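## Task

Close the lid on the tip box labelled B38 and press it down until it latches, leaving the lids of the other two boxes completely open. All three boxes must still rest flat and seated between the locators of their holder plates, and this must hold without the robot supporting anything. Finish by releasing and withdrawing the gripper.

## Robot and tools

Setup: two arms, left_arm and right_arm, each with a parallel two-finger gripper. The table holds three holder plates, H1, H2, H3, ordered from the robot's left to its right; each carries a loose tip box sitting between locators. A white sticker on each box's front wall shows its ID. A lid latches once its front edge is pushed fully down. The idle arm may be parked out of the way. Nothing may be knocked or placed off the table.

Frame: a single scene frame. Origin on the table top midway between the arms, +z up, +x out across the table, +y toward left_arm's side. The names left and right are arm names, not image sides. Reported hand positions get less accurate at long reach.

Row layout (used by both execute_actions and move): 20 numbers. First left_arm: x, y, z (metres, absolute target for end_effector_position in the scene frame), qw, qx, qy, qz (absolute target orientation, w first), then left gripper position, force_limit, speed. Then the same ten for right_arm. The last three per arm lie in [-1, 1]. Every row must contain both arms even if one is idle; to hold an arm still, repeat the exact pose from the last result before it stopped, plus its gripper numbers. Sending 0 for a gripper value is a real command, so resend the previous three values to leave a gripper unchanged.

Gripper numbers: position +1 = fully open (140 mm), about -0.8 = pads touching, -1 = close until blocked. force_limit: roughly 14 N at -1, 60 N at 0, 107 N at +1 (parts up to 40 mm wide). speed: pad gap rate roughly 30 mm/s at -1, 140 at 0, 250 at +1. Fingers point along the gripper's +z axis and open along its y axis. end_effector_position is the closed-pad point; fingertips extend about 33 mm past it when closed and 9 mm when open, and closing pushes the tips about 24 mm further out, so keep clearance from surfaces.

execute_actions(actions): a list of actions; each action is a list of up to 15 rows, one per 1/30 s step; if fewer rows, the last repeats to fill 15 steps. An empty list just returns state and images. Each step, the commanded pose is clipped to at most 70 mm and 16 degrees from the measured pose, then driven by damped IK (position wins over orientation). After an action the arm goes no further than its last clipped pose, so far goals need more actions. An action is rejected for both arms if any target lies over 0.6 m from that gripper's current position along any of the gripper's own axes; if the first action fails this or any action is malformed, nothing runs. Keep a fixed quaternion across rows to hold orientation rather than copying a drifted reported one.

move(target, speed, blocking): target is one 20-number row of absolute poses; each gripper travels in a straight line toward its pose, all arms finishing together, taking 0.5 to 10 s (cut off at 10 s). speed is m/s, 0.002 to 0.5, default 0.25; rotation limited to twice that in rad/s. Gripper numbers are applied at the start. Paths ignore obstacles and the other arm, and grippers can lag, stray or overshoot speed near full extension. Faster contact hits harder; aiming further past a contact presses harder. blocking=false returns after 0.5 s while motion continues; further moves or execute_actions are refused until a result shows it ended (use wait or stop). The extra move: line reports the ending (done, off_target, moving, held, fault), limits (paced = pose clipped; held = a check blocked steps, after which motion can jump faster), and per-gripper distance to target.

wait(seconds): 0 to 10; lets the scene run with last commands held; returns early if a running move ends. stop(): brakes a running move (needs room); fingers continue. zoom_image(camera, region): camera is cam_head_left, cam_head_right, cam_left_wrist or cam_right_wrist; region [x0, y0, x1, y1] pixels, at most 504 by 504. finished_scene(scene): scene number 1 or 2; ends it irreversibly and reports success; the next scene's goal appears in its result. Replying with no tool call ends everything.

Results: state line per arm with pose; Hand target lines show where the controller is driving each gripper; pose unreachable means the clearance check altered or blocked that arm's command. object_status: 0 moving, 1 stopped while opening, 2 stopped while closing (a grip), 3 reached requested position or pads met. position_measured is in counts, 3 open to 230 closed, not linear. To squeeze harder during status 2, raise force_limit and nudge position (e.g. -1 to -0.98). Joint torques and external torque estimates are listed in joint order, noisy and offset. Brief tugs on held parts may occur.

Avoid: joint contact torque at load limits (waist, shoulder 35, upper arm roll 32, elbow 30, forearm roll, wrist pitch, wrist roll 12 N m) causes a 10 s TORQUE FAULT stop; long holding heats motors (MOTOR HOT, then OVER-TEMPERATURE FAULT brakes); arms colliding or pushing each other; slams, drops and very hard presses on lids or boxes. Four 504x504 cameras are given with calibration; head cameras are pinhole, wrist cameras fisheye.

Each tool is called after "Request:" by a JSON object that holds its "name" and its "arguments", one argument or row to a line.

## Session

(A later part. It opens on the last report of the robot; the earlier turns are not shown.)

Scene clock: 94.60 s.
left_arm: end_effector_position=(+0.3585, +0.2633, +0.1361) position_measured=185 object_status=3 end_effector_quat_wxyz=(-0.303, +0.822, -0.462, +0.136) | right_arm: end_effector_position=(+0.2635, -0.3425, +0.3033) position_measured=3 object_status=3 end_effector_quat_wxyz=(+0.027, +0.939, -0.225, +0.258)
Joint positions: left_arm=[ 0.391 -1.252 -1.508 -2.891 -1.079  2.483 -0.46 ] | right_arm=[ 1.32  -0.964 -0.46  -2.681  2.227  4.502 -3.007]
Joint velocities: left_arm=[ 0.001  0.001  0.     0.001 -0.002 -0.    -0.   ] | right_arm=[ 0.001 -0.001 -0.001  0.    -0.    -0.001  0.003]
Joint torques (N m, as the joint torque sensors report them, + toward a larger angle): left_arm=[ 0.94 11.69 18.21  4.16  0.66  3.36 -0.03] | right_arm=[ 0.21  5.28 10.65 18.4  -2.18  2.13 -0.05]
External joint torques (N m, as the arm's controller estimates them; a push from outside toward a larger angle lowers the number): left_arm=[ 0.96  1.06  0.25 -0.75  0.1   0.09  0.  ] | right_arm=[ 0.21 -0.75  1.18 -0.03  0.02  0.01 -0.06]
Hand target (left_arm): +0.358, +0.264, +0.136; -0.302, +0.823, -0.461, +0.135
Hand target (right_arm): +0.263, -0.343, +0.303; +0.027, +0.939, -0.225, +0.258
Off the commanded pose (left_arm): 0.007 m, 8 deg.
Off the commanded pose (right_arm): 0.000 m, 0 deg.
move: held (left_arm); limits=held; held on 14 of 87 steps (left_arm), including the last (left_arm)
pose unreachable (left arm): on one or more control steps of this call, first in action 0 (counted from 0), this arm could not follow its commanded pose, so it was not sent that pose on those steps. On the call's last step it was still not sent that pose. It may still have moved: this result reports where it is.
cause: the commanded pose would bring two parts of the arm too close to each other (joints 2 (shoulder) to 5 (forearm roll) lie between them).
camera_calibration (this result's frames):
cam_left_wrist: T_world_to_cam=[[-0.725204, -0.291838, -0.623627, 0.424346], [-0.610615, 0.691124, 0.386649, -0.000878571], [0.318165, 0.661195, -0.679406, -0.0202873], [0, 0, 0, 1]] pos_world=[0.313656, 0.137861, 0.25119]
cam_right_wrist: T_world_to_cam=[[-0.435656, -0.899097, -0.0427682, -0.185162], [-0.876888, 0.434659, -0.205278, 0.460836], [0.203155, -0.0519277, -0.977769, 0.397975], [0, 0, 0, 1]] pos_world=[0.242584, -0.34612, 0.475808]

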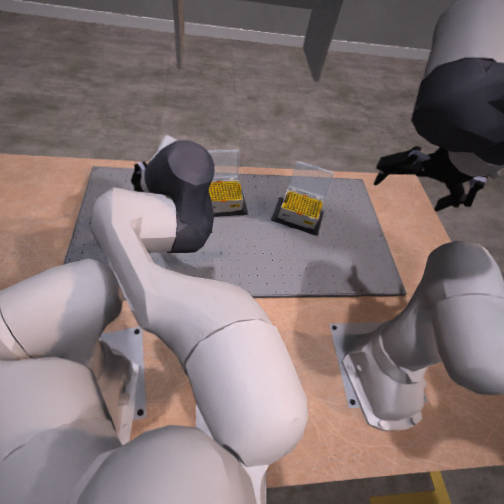

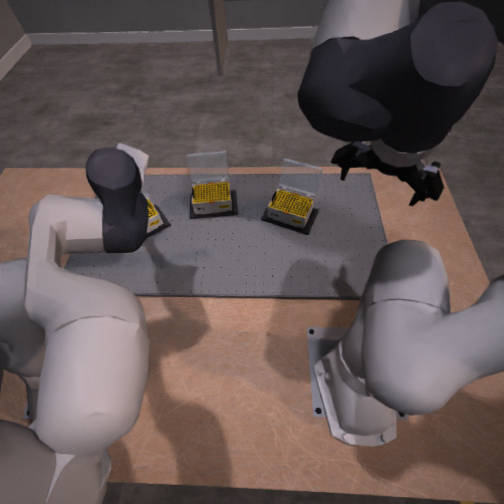

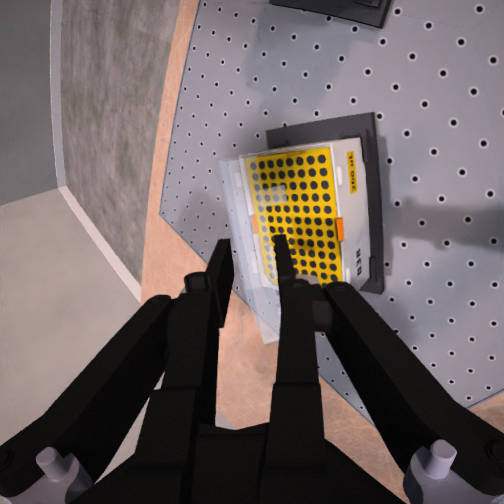

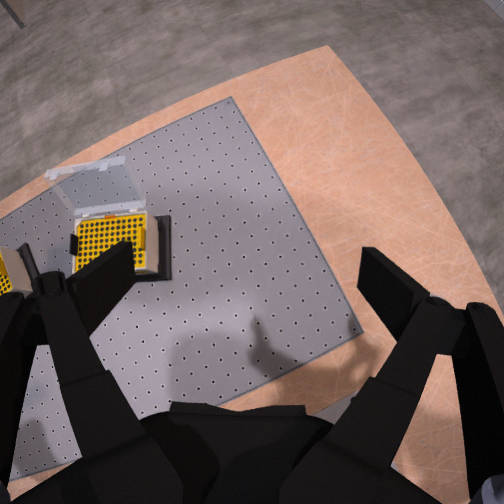

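Request:
{"name": "move", "arguments": {
  "target": [0.3497, 0.2546, 0.1254, -0.2301, 0.8587, -0.4424, 0.1185, -0.265, 0, -1, 0.2635, -0.3425, 0.3033, 0.027, 0.939, -0.225, 0.258, 1, 0, 0],
  "speed": 0.06
}}

Scene clock: 104.23 s.
left_arm: end_effector_position=(+0.3507, +0.2555, +0.1277) position_measured=162 object_status=3 end_effector_quat_wxyz=(-0.232, +0.860, -0.439, +0.122) | right_arm: end_effector_position=(+0.2635, -0.3425, +0.3033) position_measured=3 object_status=3 end_effector_quat_wxyz=(+0.027, +0.939, -0.225, +0.258)
Joint positions: left_arm=[ 0.433 -1.159 -1.4   -2.865 -1.061  2.417 -0.45 ] | right_arm=[ 1.32  -0.964 -0.46  -2.681  2.227  4.502 -3.007]
Joint velocities: left_arm=[ 0.     0.012  0.006  0.001  0.009 -0.007  0.001] | right_arm=[-0.001  0.001 -0.001 -0.     0.001 -0.     0.   ]
Joint torques (N m, as the joint torque sensors report them, + toward a larger angle): left_arm=[ 1.07 11.52 17.84  8.55  1.42  2.77  0.18] | right_arm=[ 0.23  5.19  9.9  19.06 -2.17  2.09 -0.09]
External joint torques (N m, as the arm's controller estimates them; a push from outside toward a larger angle lowers the number): left_arm=[ 1.07  2.09  0.39  0.38  0.75 -0.53  0.21] | right_arm=[ 0.25 -0.83  0.41  0.59  0.04 -0.04 -0.1 ]
Hand target (left_arm): +0.350, +0.255, +0.127; -0.230, +0.859, -0.442, +0.119
Hand target (right_arm): +0.263, -0.343, +0.303; +0.027, +0.939, -0.225, +0.258
Off the commanded pose (left_arm): 0.003 m, 1 deg.
Off the commanded pose (right_arm): 0.000 m, 0 deg.
move: done
camera_calibration (this result's frames):
cam_left_wrist: T_world_to_cam=[[-0.751893, -0.413527, -0.51347, 0.437546], [-0.622245, 0.702493, 0.345418, 0.00945698], [0.21787, 0.579222, -0.785515, 0.0513236], [0, 0, 0, 1]] pos_world=[0.32369, 0.144566, 0.261716]
cam_right_wrist: T_world_to_cam=[[-0.435656, -0.899096, -0.0427684, -0.185162], [-0.876888, 0.43466, -0.205278, 0.460836], [0.203155, -0.0519276, -0.977769, 0.397975], [0, 0, 0, 1]] pos_world=[0.242584, -0.34612, 0.475808]

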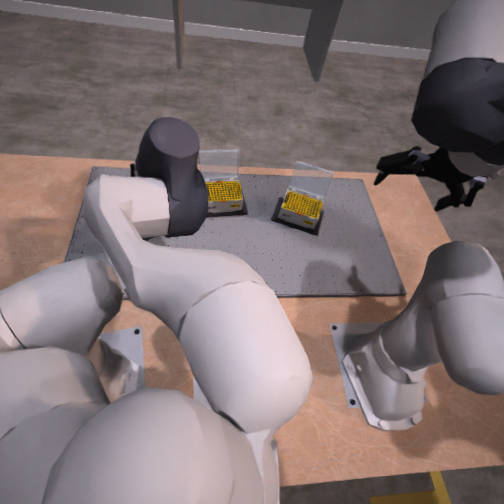

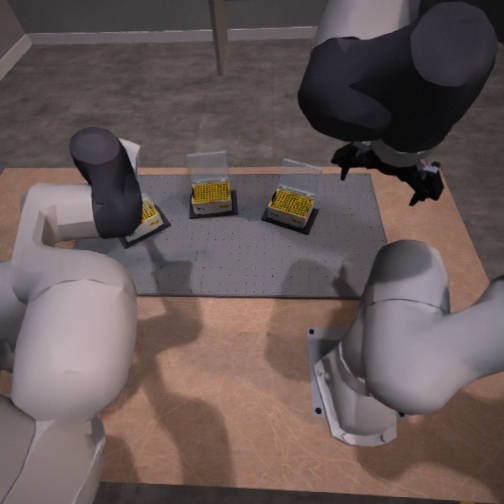

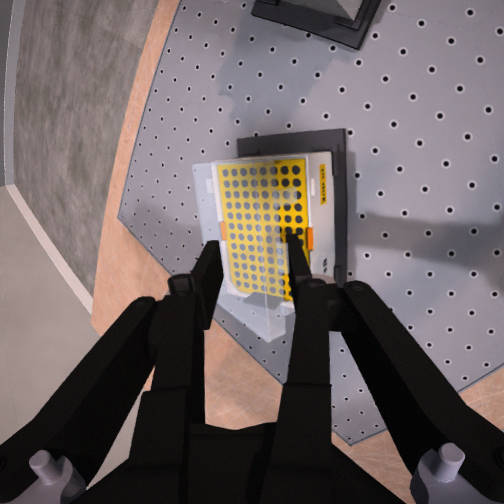

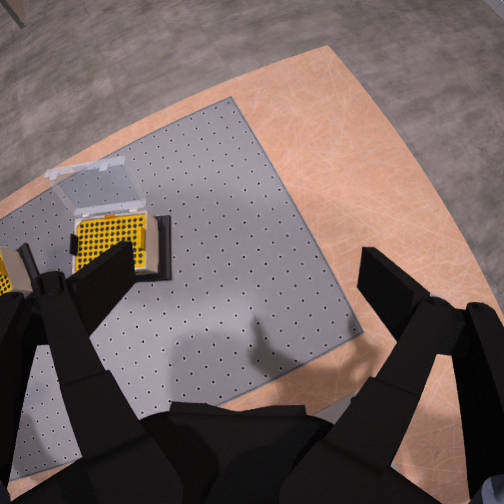

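Request:
{"name": "zoom_image", "arguments": {
  "camera": "cam_left_wrist",
  "region": [170, 120, 370, 350]
}}

Request:
{"name": "zoom_image", "arguments": {
  "camera": "cam_head_right",
  "region": [90, 170, 190, 260]
}}

Region (170, 120, 370, 350) of cam_left_wrist's 504x504 image, scaled by 2.191, with more detail than that image has; it fills the left 438 columns of this view, and the rest is white.

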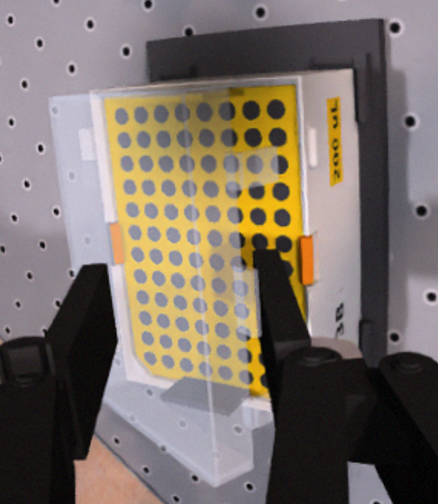

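Region (90, 170, 190, 260) of cam_head_right's 504x504 image, scaled by 5.040, with more detail than that image has; it fills the top 454 rows of this view, and the rest is white.

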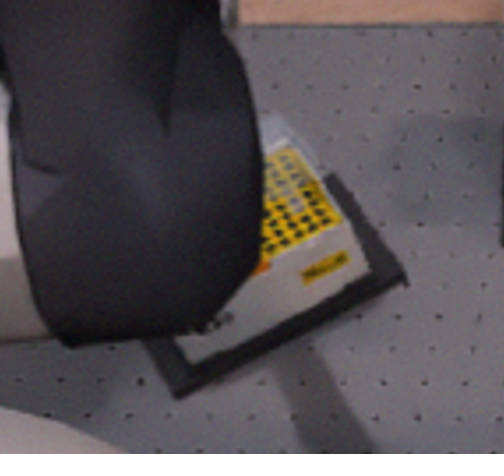

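Request:
{"name": "move", "arguments": {
  "target": [0.3383, 0.2465, 0.1165, -0.2529, 0.8637, -0.4298, 0.0734, -0.265, 0, -1, 0.2635, -0.3425, 0.3033, 0.027, 0.939, -0.225, 0.258, 1, 0, 0],
  "speed": 0.03
}}

Scene clock: 113.33 s.
left_arm: end_effector_position=(+0.3388, +0.2468, +0.1173) position_measured=162 object_status=3 end_effector_quat_wxyz=(-0.253, +0.861, -0.435, +0.075) | right_arm: end_effector_position=(+0.2635, -0.3425, +0.3033) position_measured=3 object_status=3 end_effector_quat_wxyz=(+0.027, +0.939, -0.225, +0.258)
Joint positions: left_arm=[ 0.46  -1.217 -1.456 -2.798 -0.978  2.301 -0.55 ] | right_arm=[ 1.32  -0.964 -0.46  -2.681  2.227  4.502 -3.007]
Joint velocities: left_arm=[ 0.005 -0.01  -0.003  0.004  0.003 -0.023 -0.025] | right_arm=[ 0.     0.001  0.    -0.    -0.001  0.001  0.   ]
Joint torques (N m, as the joint torque sensors report them, + toward a larger angle): left_arm=[ 0.1   8.62 18.56  7.77  1.61  2.59 -0.35] | right_arm=[ 0.26  4.94 10.2  18.43 -2.14  2.13 -0.03]
External joint torques (N m, as the arm's controller estimates them; a push from outside toward a larger angle lowers the number): left_arm=[ 0.11 -2.55 -0.81  0.87  0.84 -0.52 -0.32] | right_arm=[ 0.26 -1.13  0.69  0.01  0.07  0.01 -0.04]
Hand target (left_arm): +0.338, +0.247, +0.117; -0.254, +0.864, -0.429, +0.073
Hand target (right_arm): +0.263, -0.343, +0.303; +0.027, +0.939, -0.225, +0.258
Off the commanded pose (left_arm): 0.001 m, 1 deg.
Off the commanded pose (right_arm): 0.000 m, 0 deg.
move: done
camera_calibration (this result's frames):
cam_left_wrist: T_world_to_cam=[[-0.768059, -0.401818, -0.498626, 0.420487], [-0.622729, 0.6502, 0.435257, 0.0143172], [0.149313, 0.644812, -0.749616, 0.0536076], [0, 0, 0, 1]] pos_world=[0.32387, 0.125083, 0.243619]
cam_right_wrist: T_world_to_cam=[[-0.435656, -0.899097, -0.0427682, -0.185162], [-0.876888, 0.43466, -0.205278, 0.460836], [0.203154, -0.0519278, -0.977769, 0.397975], [0, 0, 0, 1]] pos_world=[0.242584, -0.34612, 0.475808]

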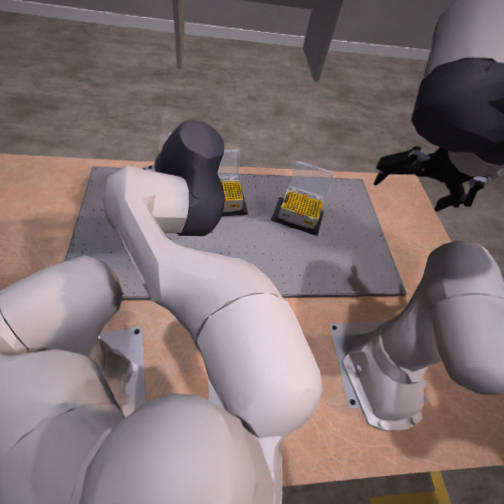

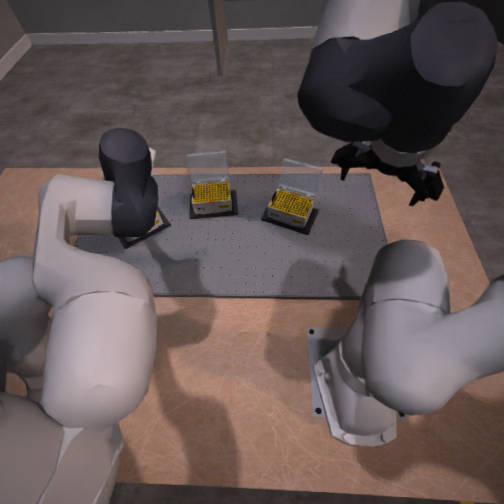

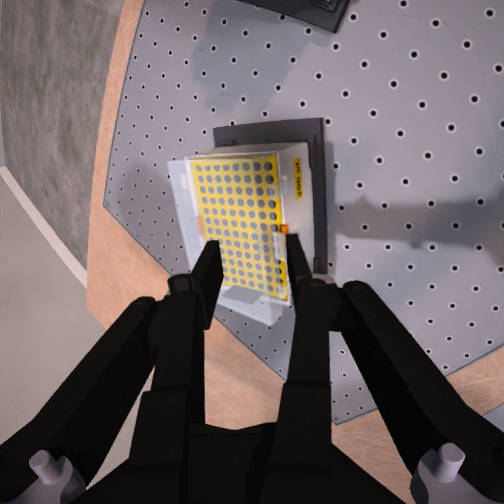

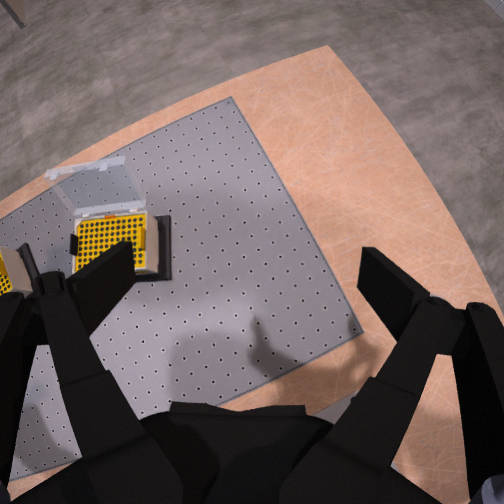

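Request:
{"name": "zoom_image", "arguments": {
  "camera": "cam_left_wrist",
  "region": [150, 110, 350, 340]
}}

Region (150, 110, 350, 340) of cam_left_wrist's 504x504 image, scaled by 2.191, with more detail than that image has; it fills the left 438 columns of this view, and the rest is white.

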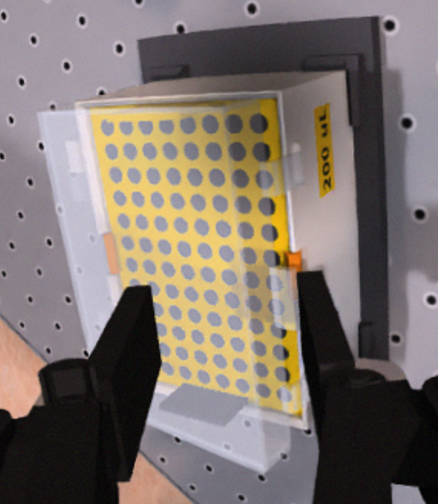

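Request:
{"name": "move", "arguments": {
  "target": [0.3277, 0.2389, 0.1105, -0.2529, 0.8637, -0.4298, 0.0734, -0.265, 0, -1, 0.2635, -0.3425, 0.3033, 0.027, 0.939, -0.225, 0.258, 1, 0, 0],
  "speed": 0.015
}}

Scene clock: 115.77 s.
left_arm: end_effector_position=(+0.3287, +0.2382, +0.1115) position_measured=162 object_status=3 end_effector_quat_wxyz=(-0.254, +0.861, -0.436, +0.073) | right_arm: end_effector_position=(+0.2635, -0.3425, +0.3033) position_measured=3 object_status=3 end_effector_quat_wxyz=(+0.027, +0.939, -0.225, +0.258)
Joint positions: left_arm=[ 0.42  -1.224 -1.471 -2.805 -0.978  2.287 -0.587] | right_arm=[ 1.32  -0.964 -0.46  -2.681  2.227  4.502 -3.007]
Joint velocities: left_arm=[-0.003 -0.002 -0.001 -0.005  0.    -0.002 -0.021] | right_arm=[-0.     0.     0.     0.001 -0.001 -0.    -0.001]
Joint torques (N m, as the joint torque sensors report them, + toward a larger angle): left_arm=[-0.73 10.02 17.9   3.91  0.27  2.58 -0.22] | right_arm=[ 0.5   5.09 10.27 17.6  -2.23  2.12 -0.03]
External joint torques (N m, as the arm's controller estimates them; a push from outside toward a larger angle lowers the number): left_arm=[-0.82 -1.22 -1.34 -2.41 -0.52 -0.47 -0.19] | right_arm=[ 0.52 -0.93  0.75 -0.89 -0.02 -0.01 -0.04]
Hand target (left_arm): +0.327, +0.239, +0.111; -0.253, +0.864, -0.430, +0.073
Hand target (right_arm): +0.263, -0.343, +0.303; +0.027, +0.939, -0.225, +0.258
Off the commanded pose (left_arm): 0.002 m, 1 deg.
Off the commanded pose (right_arm): 0.000 m, 0 deg.
move: done
camera_calibration (this result's frames):
cam_left_wrist: T_world_to_cam=[[-0.76988, -0.399584, -0.497611, 0.406374], [-0.620784, 0.649746, 0.438699, 0.0152209], [0.148024, 0.646655, -0.748282, 0.0561551], [0, 0, 0, 1]] pos_world=[0.313996, 0.116178, 0.237559]
cam_right_wrist: T_world_to_cam=[[-0.435656, -0.899097, -0.0427683, -0.185162], [-0.876888, 0.434659, -0.205278, 0.460836], [0.203155, -0.0519278, -0.977769, 0.397975], [0, 0, 0, 1]] pos_world=[0.242584, -0.34612, 0.475808]

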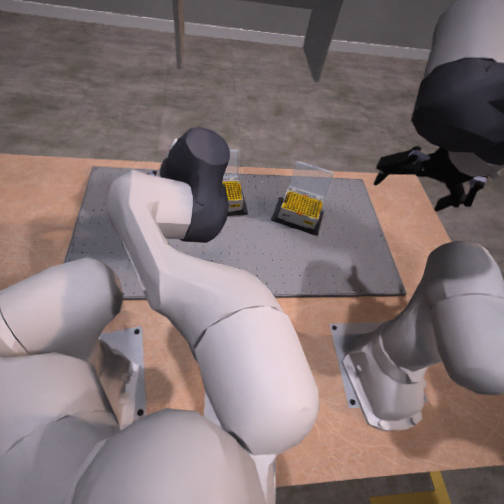

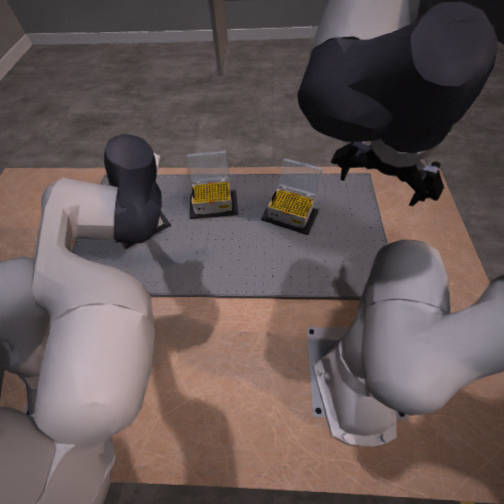

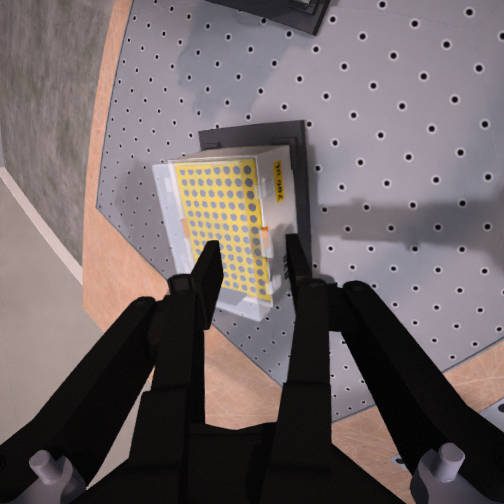

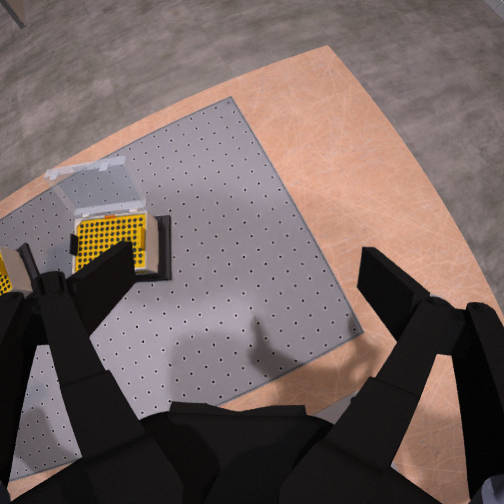

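Request:
{"name": "zoom_image", "arguments": {
  "camera": "cam_left_wrist",
  "region": [140, 110, 340, 340]
}}

Region (140, 110, 340, 340) of cam_left_wrist's 504x504 image, scaled by 2.191, with more detail than that image has; it fills the left 438 columns of this view, and the rest is white.

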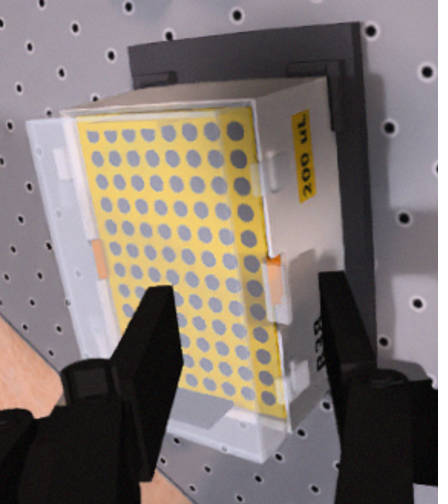

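Request:
{"name": "move", "arguments": {
  "target": [0.3277, 0.2389, 0.104, -0.2529, 0.8637, -0.4298, 0.0734, -0.265, 0, -1, 0.2635, -0.3425, 0.3033, 0.027, 0.939, -0.225, 0.258, 1, 0, 0],
  "speed": 0.01
}}

Scene clock: 117.80 s.
left_arm: end_effector_position=(+0.3269, +0.2382, +0.1041) position_measured=162 object_status=3 end_effector_quat_wxyz=(-0.253, +0.863, -0.432, +0.072) | right_arm: end_effector_position=(+0.2635, -0.3425, +0.3033) position_measured=3 object_status=3 end_effector_quat_wxyz=(+0.027, +0.939, -0.225, +0.258)
Joint positions: left_arm=[ 0.426 -1.224 -1.495 -2.805 -0.998  2.29  -0.593] | right_arm=[ 1.32  -0.964 -0.46  -2.681  2.227  4.502 -3.007]
Joint velocities: left_arm=[ 0.001  0.001 -0.003 -0.001 -0.008  0.002  0.003] | right_arm=[ 0.001 -0.001 -0.001 -0.     0.    -0.001 -0.001]
Joint torques (N m, as the joint torque sensors report them, + toward a larger angle): left_arm=[ 0.69 10.82 17.34  4.4  -0.18  3.64 -0.19] | right_arm=[ 0.55  5.34 10.24 18.28 -2.21  2.14 -0.11]
External joint torques (N m, as the arm's controller estimates them; a push from outside toward a larger angle lowers the number): left_arm=[ 0.77 -0.59 -1.97 -1.57 -0.96  0.58 -0.16] | right_arm=[ 0.56 -0.66  0.77 -0.19 -0.01  0.02 -0.12]
Hand target (left_arm): +0.328, +0.239, +0.104; -0.253, +0.864, -0.430, +0.073
Hand target (right_arm): +0.263, -0.343, +0.303; +0.027, +0.939, -0.225, +0.258
Off the commanded pose (left_arm): 0.001 m, 0 deg.
Off the commanded pose (right_arm): 0.000 m, 0 deg.
move: done
camera_calibration (this result's frames):
cam_left_wrist: T_world_to_cam=[[-0.767997, -0.406552, -0.49487, 0.402004], [-0.624754, 0.645601, 0.439183, 0.0195824], [0.140938, 0.646463, -0.749815, 0.0534253], [0, 0, 0, 1]] pos_world=[0.313442, 0.116256, 0.230398]
cam_right_wrist: T_world_to_cam=[[-0.435656, -0.899097, -0.0427682, -0.185162], [-0.876888, 0.434659, -0.205278, 0.460836], [0.203155, -0.0519279, -0.977769, 0.397975], [0, 0, 0, 1]] pos_world=[0.242584, -0.34612, 0.475808]

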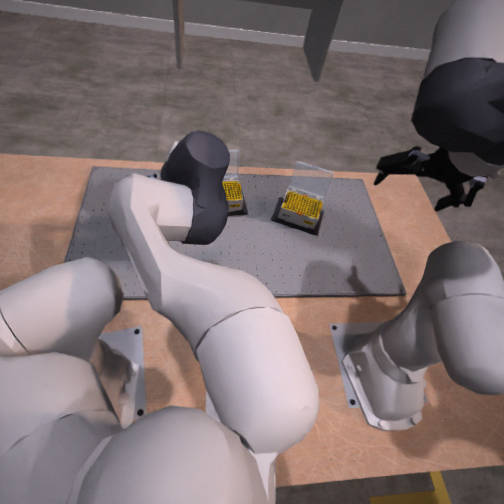

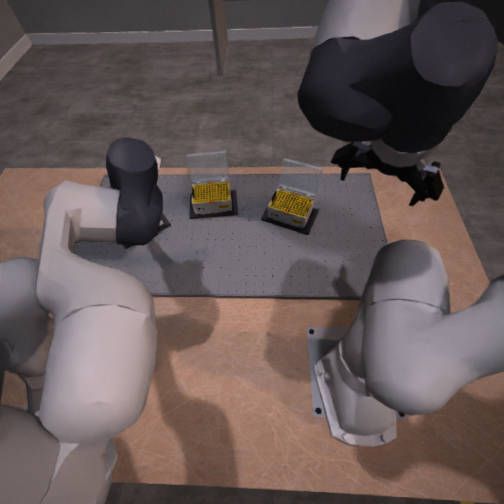

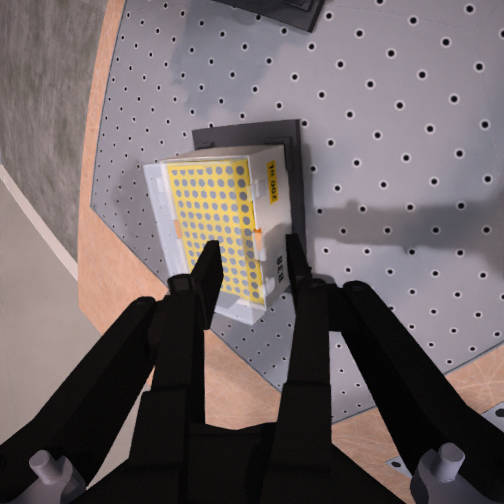

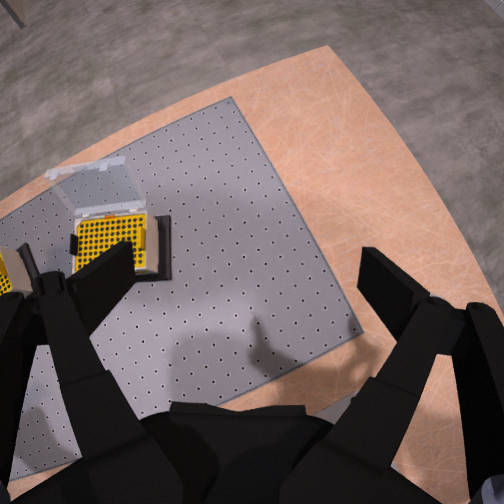

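Request:
{"name": "zoom_image", "arguments": {
  "camera": "cam_left_wrist",
  "region": [190, 140, 320, 330]
}}

Region (190, 140, 320, 330) of cam_left_wrist's 504x504 image, scaled by 2.653, with more detail than that image has; it fills the left 345 columns of this view, and the rest is white.

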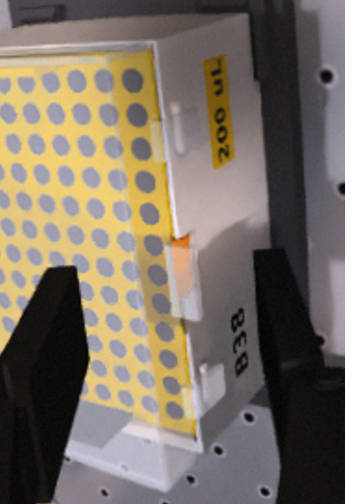

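Request:
{"name": "move", "arguments": {
  "target": [0.3277, 0.2389, 0.098, -0.2529, 0.8637, -0.4298, 0.0734, -0.265, 0, -1, 0.2635, -0.3425, 0.3033, 0.027, 0.939, -0.225, 0.258, 1, 0, 0],
  "speed": 0.01
}}

Scene clock: 119.83 s.
left_arm: end_effector_position=(+0.3281, +0.2380, +0.0998) position_measured=162 object_status=3 end_effector_quat_wxyz=(-0.254, +0.862, -0.432, +0.074) | right_arm: end_effector_position=(+0.2635, -0.3425, +0.3033) position_measured=3 object_status=3 end_effector_quat_wxyz=(+0.027, +0.939, -0.225, +0.258)
Joint positions: left_arm=[ 0.432 -1.224 -1.515 -2.805 -1.016  2.303 -0.593] | right_arm=[ 1.32  -0.964 -0.46  -2.681  2.227  4.502 -3.007]
Joint velocities: left_arm=[ 0.003  0.    -0.001 -0.001 -0.005  0.008 -0.   ] | right_arm=[ 0.001 -0.     0.    -0.002 -0.001 -0.001 -0.001]
Joint torques (N m, as the joint torque sensors report them, + toward a larger angle): left_arm=[ 1.65 13.38 15.95  3.61 -0.57  3.23 -0.06] | right_arm=[ 0.41  5.85 10.19 18.58 -2.25  2.16 -0.12]
External joint torques (N m, as the arm's controller estimates them; a push from outside toward a larger angle lowers the number): left_arm=[ 1.63  1.83 -3.43 -1.9  -1.35  0.17 -0.03] | right_arm=[ 0.39 -0.22  0.68  0.18 -0.05  0.04 -0.13]
Hand target (left_arm): +0.328, +0.239, +0.098; -0.253, +0.864, -0.430, +0.073
Hand target (right_arm): +0.263, -0.343, +0.303; +0.027, +0.939, -0.225, +0.258
Off the commanded pose (left_arm): 0.002 m, 0 deg.
Off the commanded pose (right_arm): 0.000 m, 0 deg.
move: done
camera_calibration (this result's frames):
cam_left_wrist: T_world_to_cam=[[-0.765436, -0.406325, -0.499008, 0.400248], [-0.627019, 0.64536, 0.4363, 0.0234103], [0.14476, 0.646847, -0.748755, 0.0486722], [0, 0, 0, 1]] pos_world=[0.313997, 0.116039, 0.225956]
cam_right_wrist: T_world_to_cam=[[-0.435656, -0.899096, -0.0427683, -0.185162], [-0.876888, 0.43466, -0.205278, 0.460836], [0.203154, -0.0519277, -0.977769, 0.397975], [0, 0, 0, 1]] pos_world=[0.242584, -0.34612, 0.475808]

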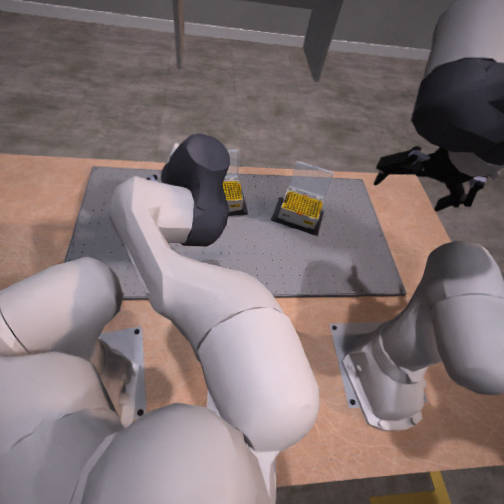

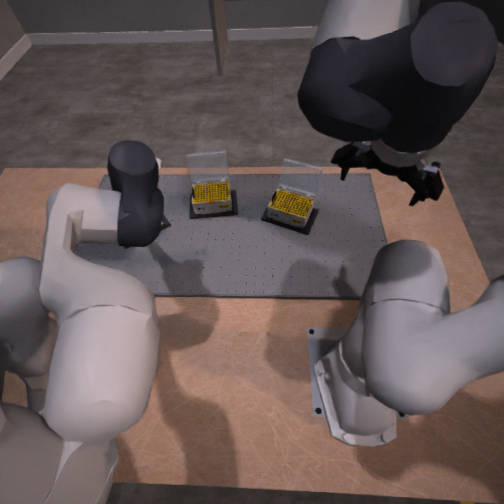

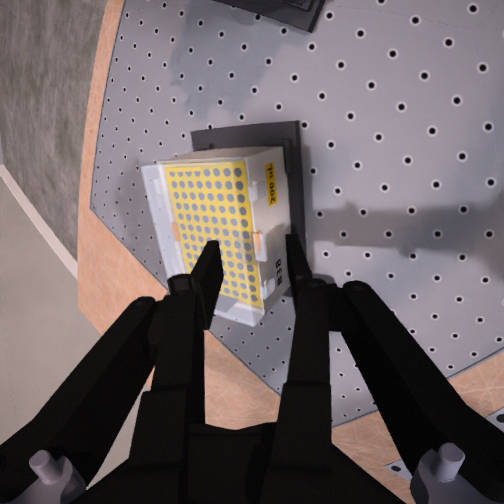

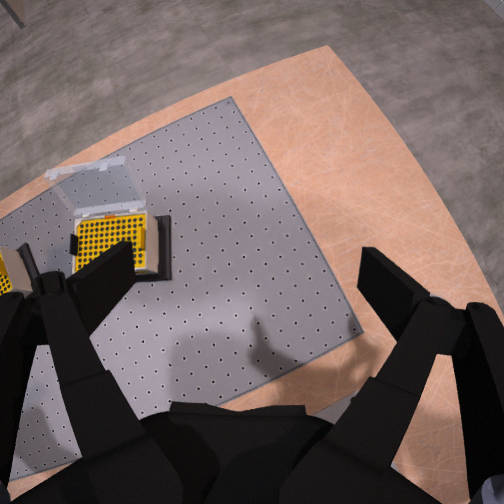

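Request:
{"name": "zoom_image", "arguments": {
  "camera": "cam_left_wrist",
  "region": [190, 140, 320, 330]
}}

Region (190, 140, 320, 330) of cam_left_wrist's 504x504 image, scaled by 2.653, with more detail than that image has; it fills the left 345 columns of this view, and the rest is white.

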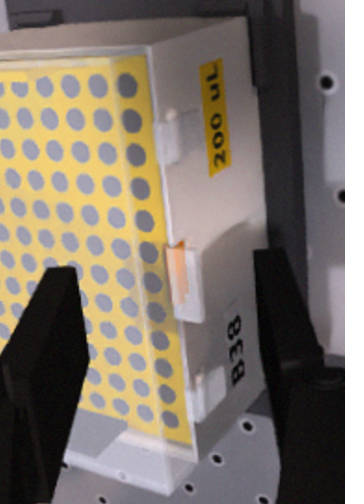

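Request:
{"name": "move", "arguments": {
  "target": [0.3277, 0.2389, 0.094, -0.2529, 0.8637, -0.4298, 0.0734, -0.265, 0, -1, 0.2635, -0.3425, 0.3033, 0.027, 0.939, -0.225, 0.258, 1, 0, 0],
  "speed": 0.008
}}

Scene clock: 122.40 s.
left_arm: end_effector_position=(+0.3305, +0.2381, +0.0987) position_measured=162 object_status=3 end_effector_quat_wxyz=(-0.257, +0.861, -0.432, +0.077) | right_arm: end_effector_position=(+0.2635, -0.3425, +0.3033) position_measured=3 object_status=3 end_effector_quat_wxyz=(+0.027, +0.939, -0.225, +0.258)
Joint positions: left_arm=[ 0.436 -1.222 -1.525 -2.806 -1.023  2.317 -0.593] | right_arm=[ 1.32  -0.964 -0.46  -2.681  2.227  4.502 -3.007]
Joint velocities: left_arm=[ 0.     0.006 -0.001 -0.001 -0.     0.007 -0.   ] | right_arm=[-0.001  0.     0.     0.001  0.     0.     0.001]
Joint torques (N m, as the joint torque sensors report them, + toward a larger angle): left_arm=[ 1.82 15.7  15.17  2.89 -1.31  2.62 -0.13] | right_arm=[ 0.44  5.23 10.42 18.05 -2.24  2.23 -0.06]
External joint torques (N m, as the arm's controller estimates them; a push from outside toward a larger angle lowers the number): left_arm=[ 1.88  4.12 -4.19 -2.47 -2.05 -0.45 -0.1 ] | right_arm=[ 0.44 -0.8   0.9  -0.4  -0.03  0.11 -0.07]
Hand target (left_arm): +0.328, +0.239, +0.094; -0.253, +0.864, -0.430, +0.073
Hand target (right_arm): +0.263, -0.343, +0.303; +0.027, +0.939, -0.225, +0.258
Off the commanded pose (left_arm): 0.006 m, 1 deg.
Off the commanded pose (right_arm): 0.000 m, 0 deg.
move: off_target (left_arm)
camera_calibration (this result's frames):
cam_left_wrist: T_world_to_cam=[[-0.762544, -0.402595, -0.506404, 0.400467], [-0.62863, 0.646009, 0.433009, 0.0259773], [0.152815, 0.648529, -0.745693, 0.0441276], [0, 0, 0, 1]] pos_world=[0.31496, 0.115826, 0.224455]
cam_right_wrist: T_world_to_cam=[[-0.435656, -0.899097, -0.0427683, -0.185162], [-0.876888, 0.434659, -0.205278, 0.460836], [0.203155, -0.0519278, -0.977769, 0.397975], [0, 0, 0, 1]] pos_world=[0.242584, -0.34612, 0.475808]

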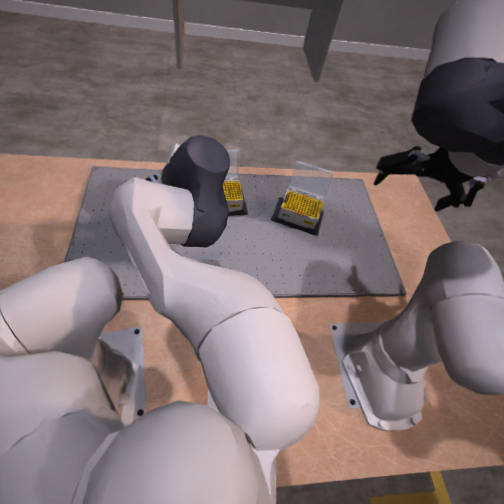

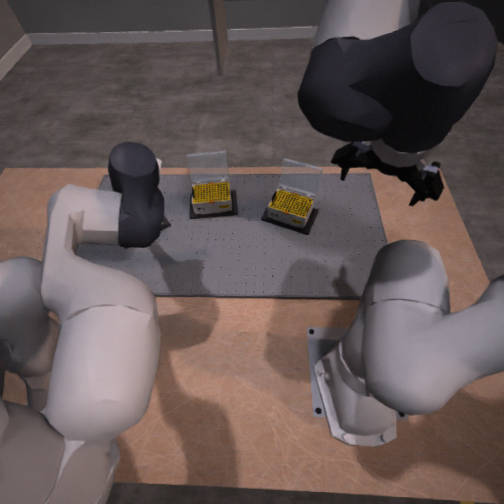

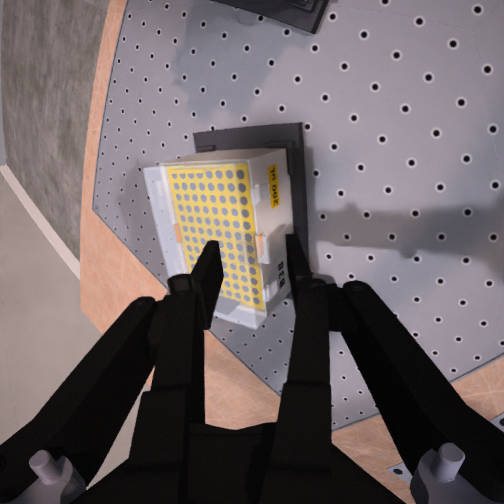

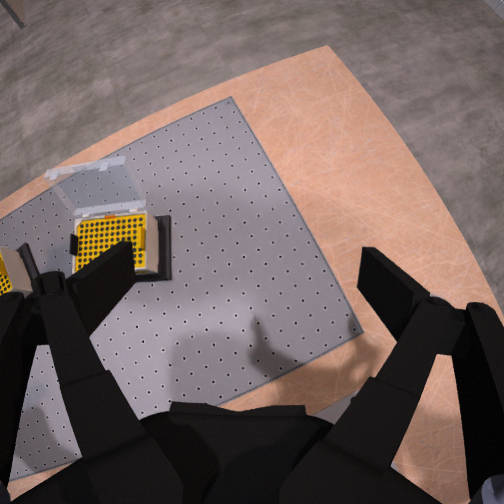

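Request:
{"name": "zoom_image", "arguments": {
  "camera": "cam_left_wrist",
  "region": [190, 140, 320, 330]
}}

Region (190, 140, 320, 330) of cam_left_wrist's 504x504 image, scaled by 2.653, with more detail than that image has; it fills the left 345 columns of this view, and the rest is white.

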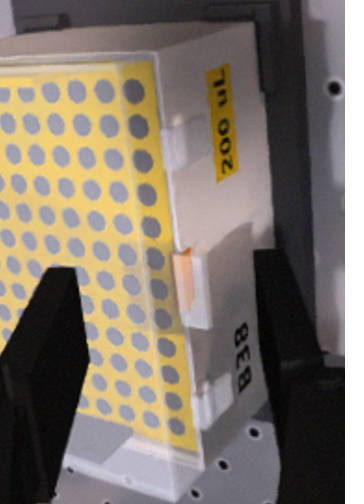

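Request:
{"name": "move", "arguments": {
  "target": [0.3277, 0.2389, 0.105, -0.2529, 0.8637, -0.4298, 0.0734, -0.265, 0, -1, 0.2635, -0.3425, 0.3033, 0.027, 0.939, -0.225, 0.258, 1, 0, 0],
  "speed": 0.02
}}

Scene clock: 126.60 s.
left_arm: end_effector_position=(+0.3293, +0.2382, +0.1054) position_measured=162 object_status=3 end_effector_quat_wxyz=(-0.253, +0.863, -0.431, +0.076) | right_arm: end_effector_position=(+0.2635, -0.3425, +0.3033) position_measured=3 object_status=3 end_effector_quat_wxyz=(+0.027, +0.939, -0.225, +0.258)
Joint positions: left_arm=[ 0.428 -1.222 -1.494 -2.806 -1.001  2.299 -0.593] | right_arm=[ 1.32  -0.964 -0.46  -2.681  2.227  4.502 -3.007]
Joint velocities: left_arm=[-0.002  0.     0.006 -0.001  0.01  -0.012 -0.   ] | right_arm=[ 0.    -0.    -0.001  0.001  0.     0.    -0.001]
Joint torques (N m, as the joint torque sensors report them, + toward a larger angle): left_arm=[-0.37 10.5  18.97  4.67  1.57  2.43 -0.27] | right_arm=[ 0.63  5.01 10.55 18.74 -2.23  2.12 -0.08]
External joint torques (N m, as the arm's controller estimates them; a push from outside toward a larger angle lowers the number): left_arm=[-0.39 -0.89 -0.3  -1.32  0.8  -0.64 -0.24] | right_arm=[ 0.65 -0.98  1.07  0.28 -0.02 -0.01 -0.09]
Hand target (left_arm): +0.328, +0.239, +0.105; -0.253, +0.864, -0.430, +0.073
Hand target (right_arm): +0.263, -0.343, +0.303; +0.027, +0.939, -0.225, +0.258
Off the commanded pose (left_arm): 0.002 m, 0 deg.
Off the commanded pose (right_arm): 0.000 m, 0 deg.
move: done
camera_calibration (this result's frames):
cam_left_wrist: T_world_to_cam=[[-0.763763, -0.408894, -0.499472, 0.40416], [-0.628704, 0.646574, 0.432057, 0.0223482], [0.14628, 0.64401, -0.750902, 0.0529655], [0, 0, 0, 1]] pos_world=[0.314985, 0.116698, 0.231983]
cam_right_wrist: T_world_to_cam=[[-0.435656, -0.899097, -0.0427682, -0.185162], [-0.876888, 0.43466, -0.205278, 0.460836], [0.203155, -0.0519278, -0.977769, 0.397975], [0, 0, 0, 1]] pos_world=[0.242584, -0.34612, 0.475808]

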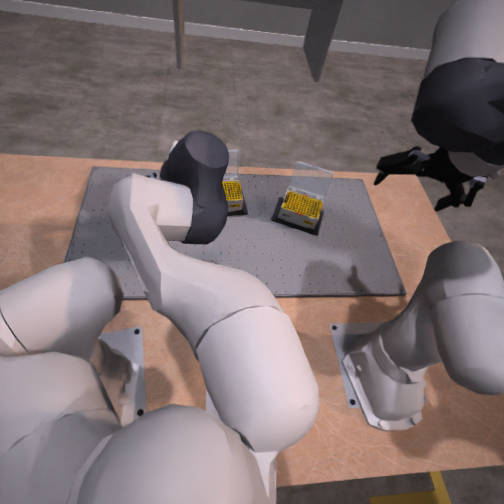

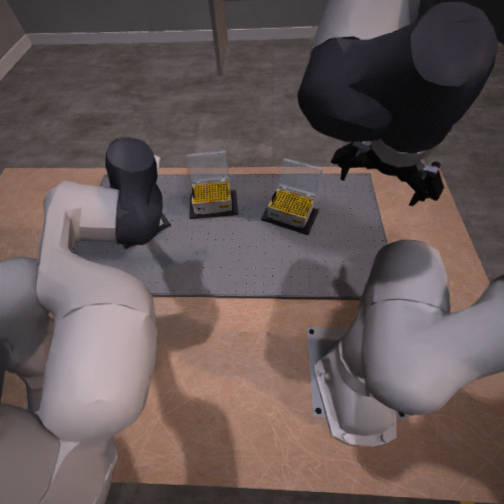

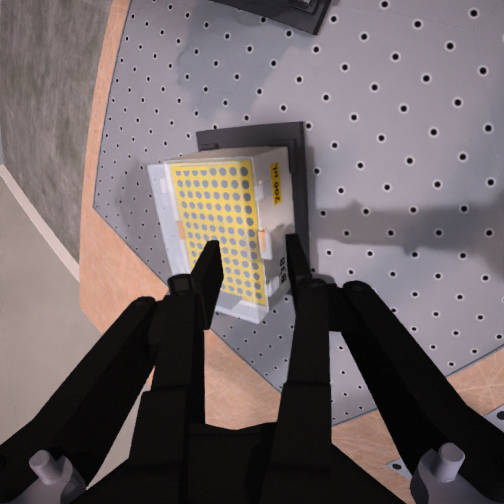

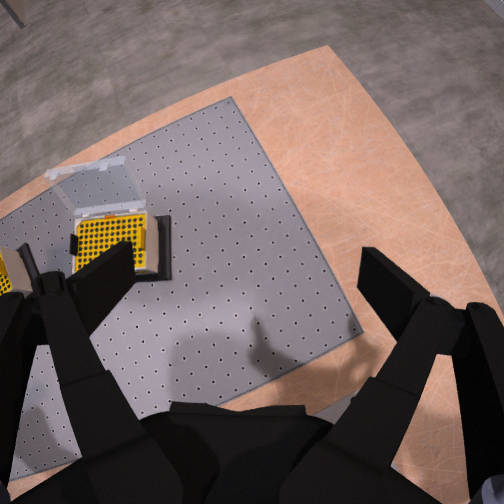

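Request:
{"name": "zoom_image", "arguments": {
  "camera": "cam_left_wrist",
  "region": [190, 140, 320, 330]
}}

Region (190, 140, 320, 330) of cam_left_wrist's 504x504 image, scaled by 2.653, with more detail than that image has; it fills the left 345 columns of this view, and the rest is white.

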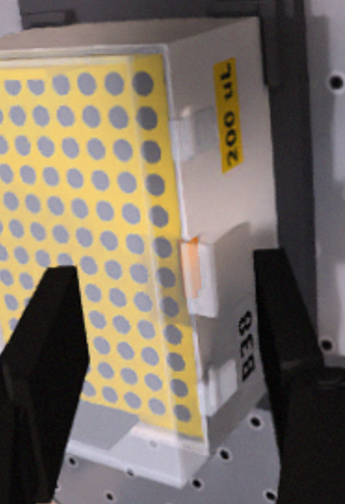

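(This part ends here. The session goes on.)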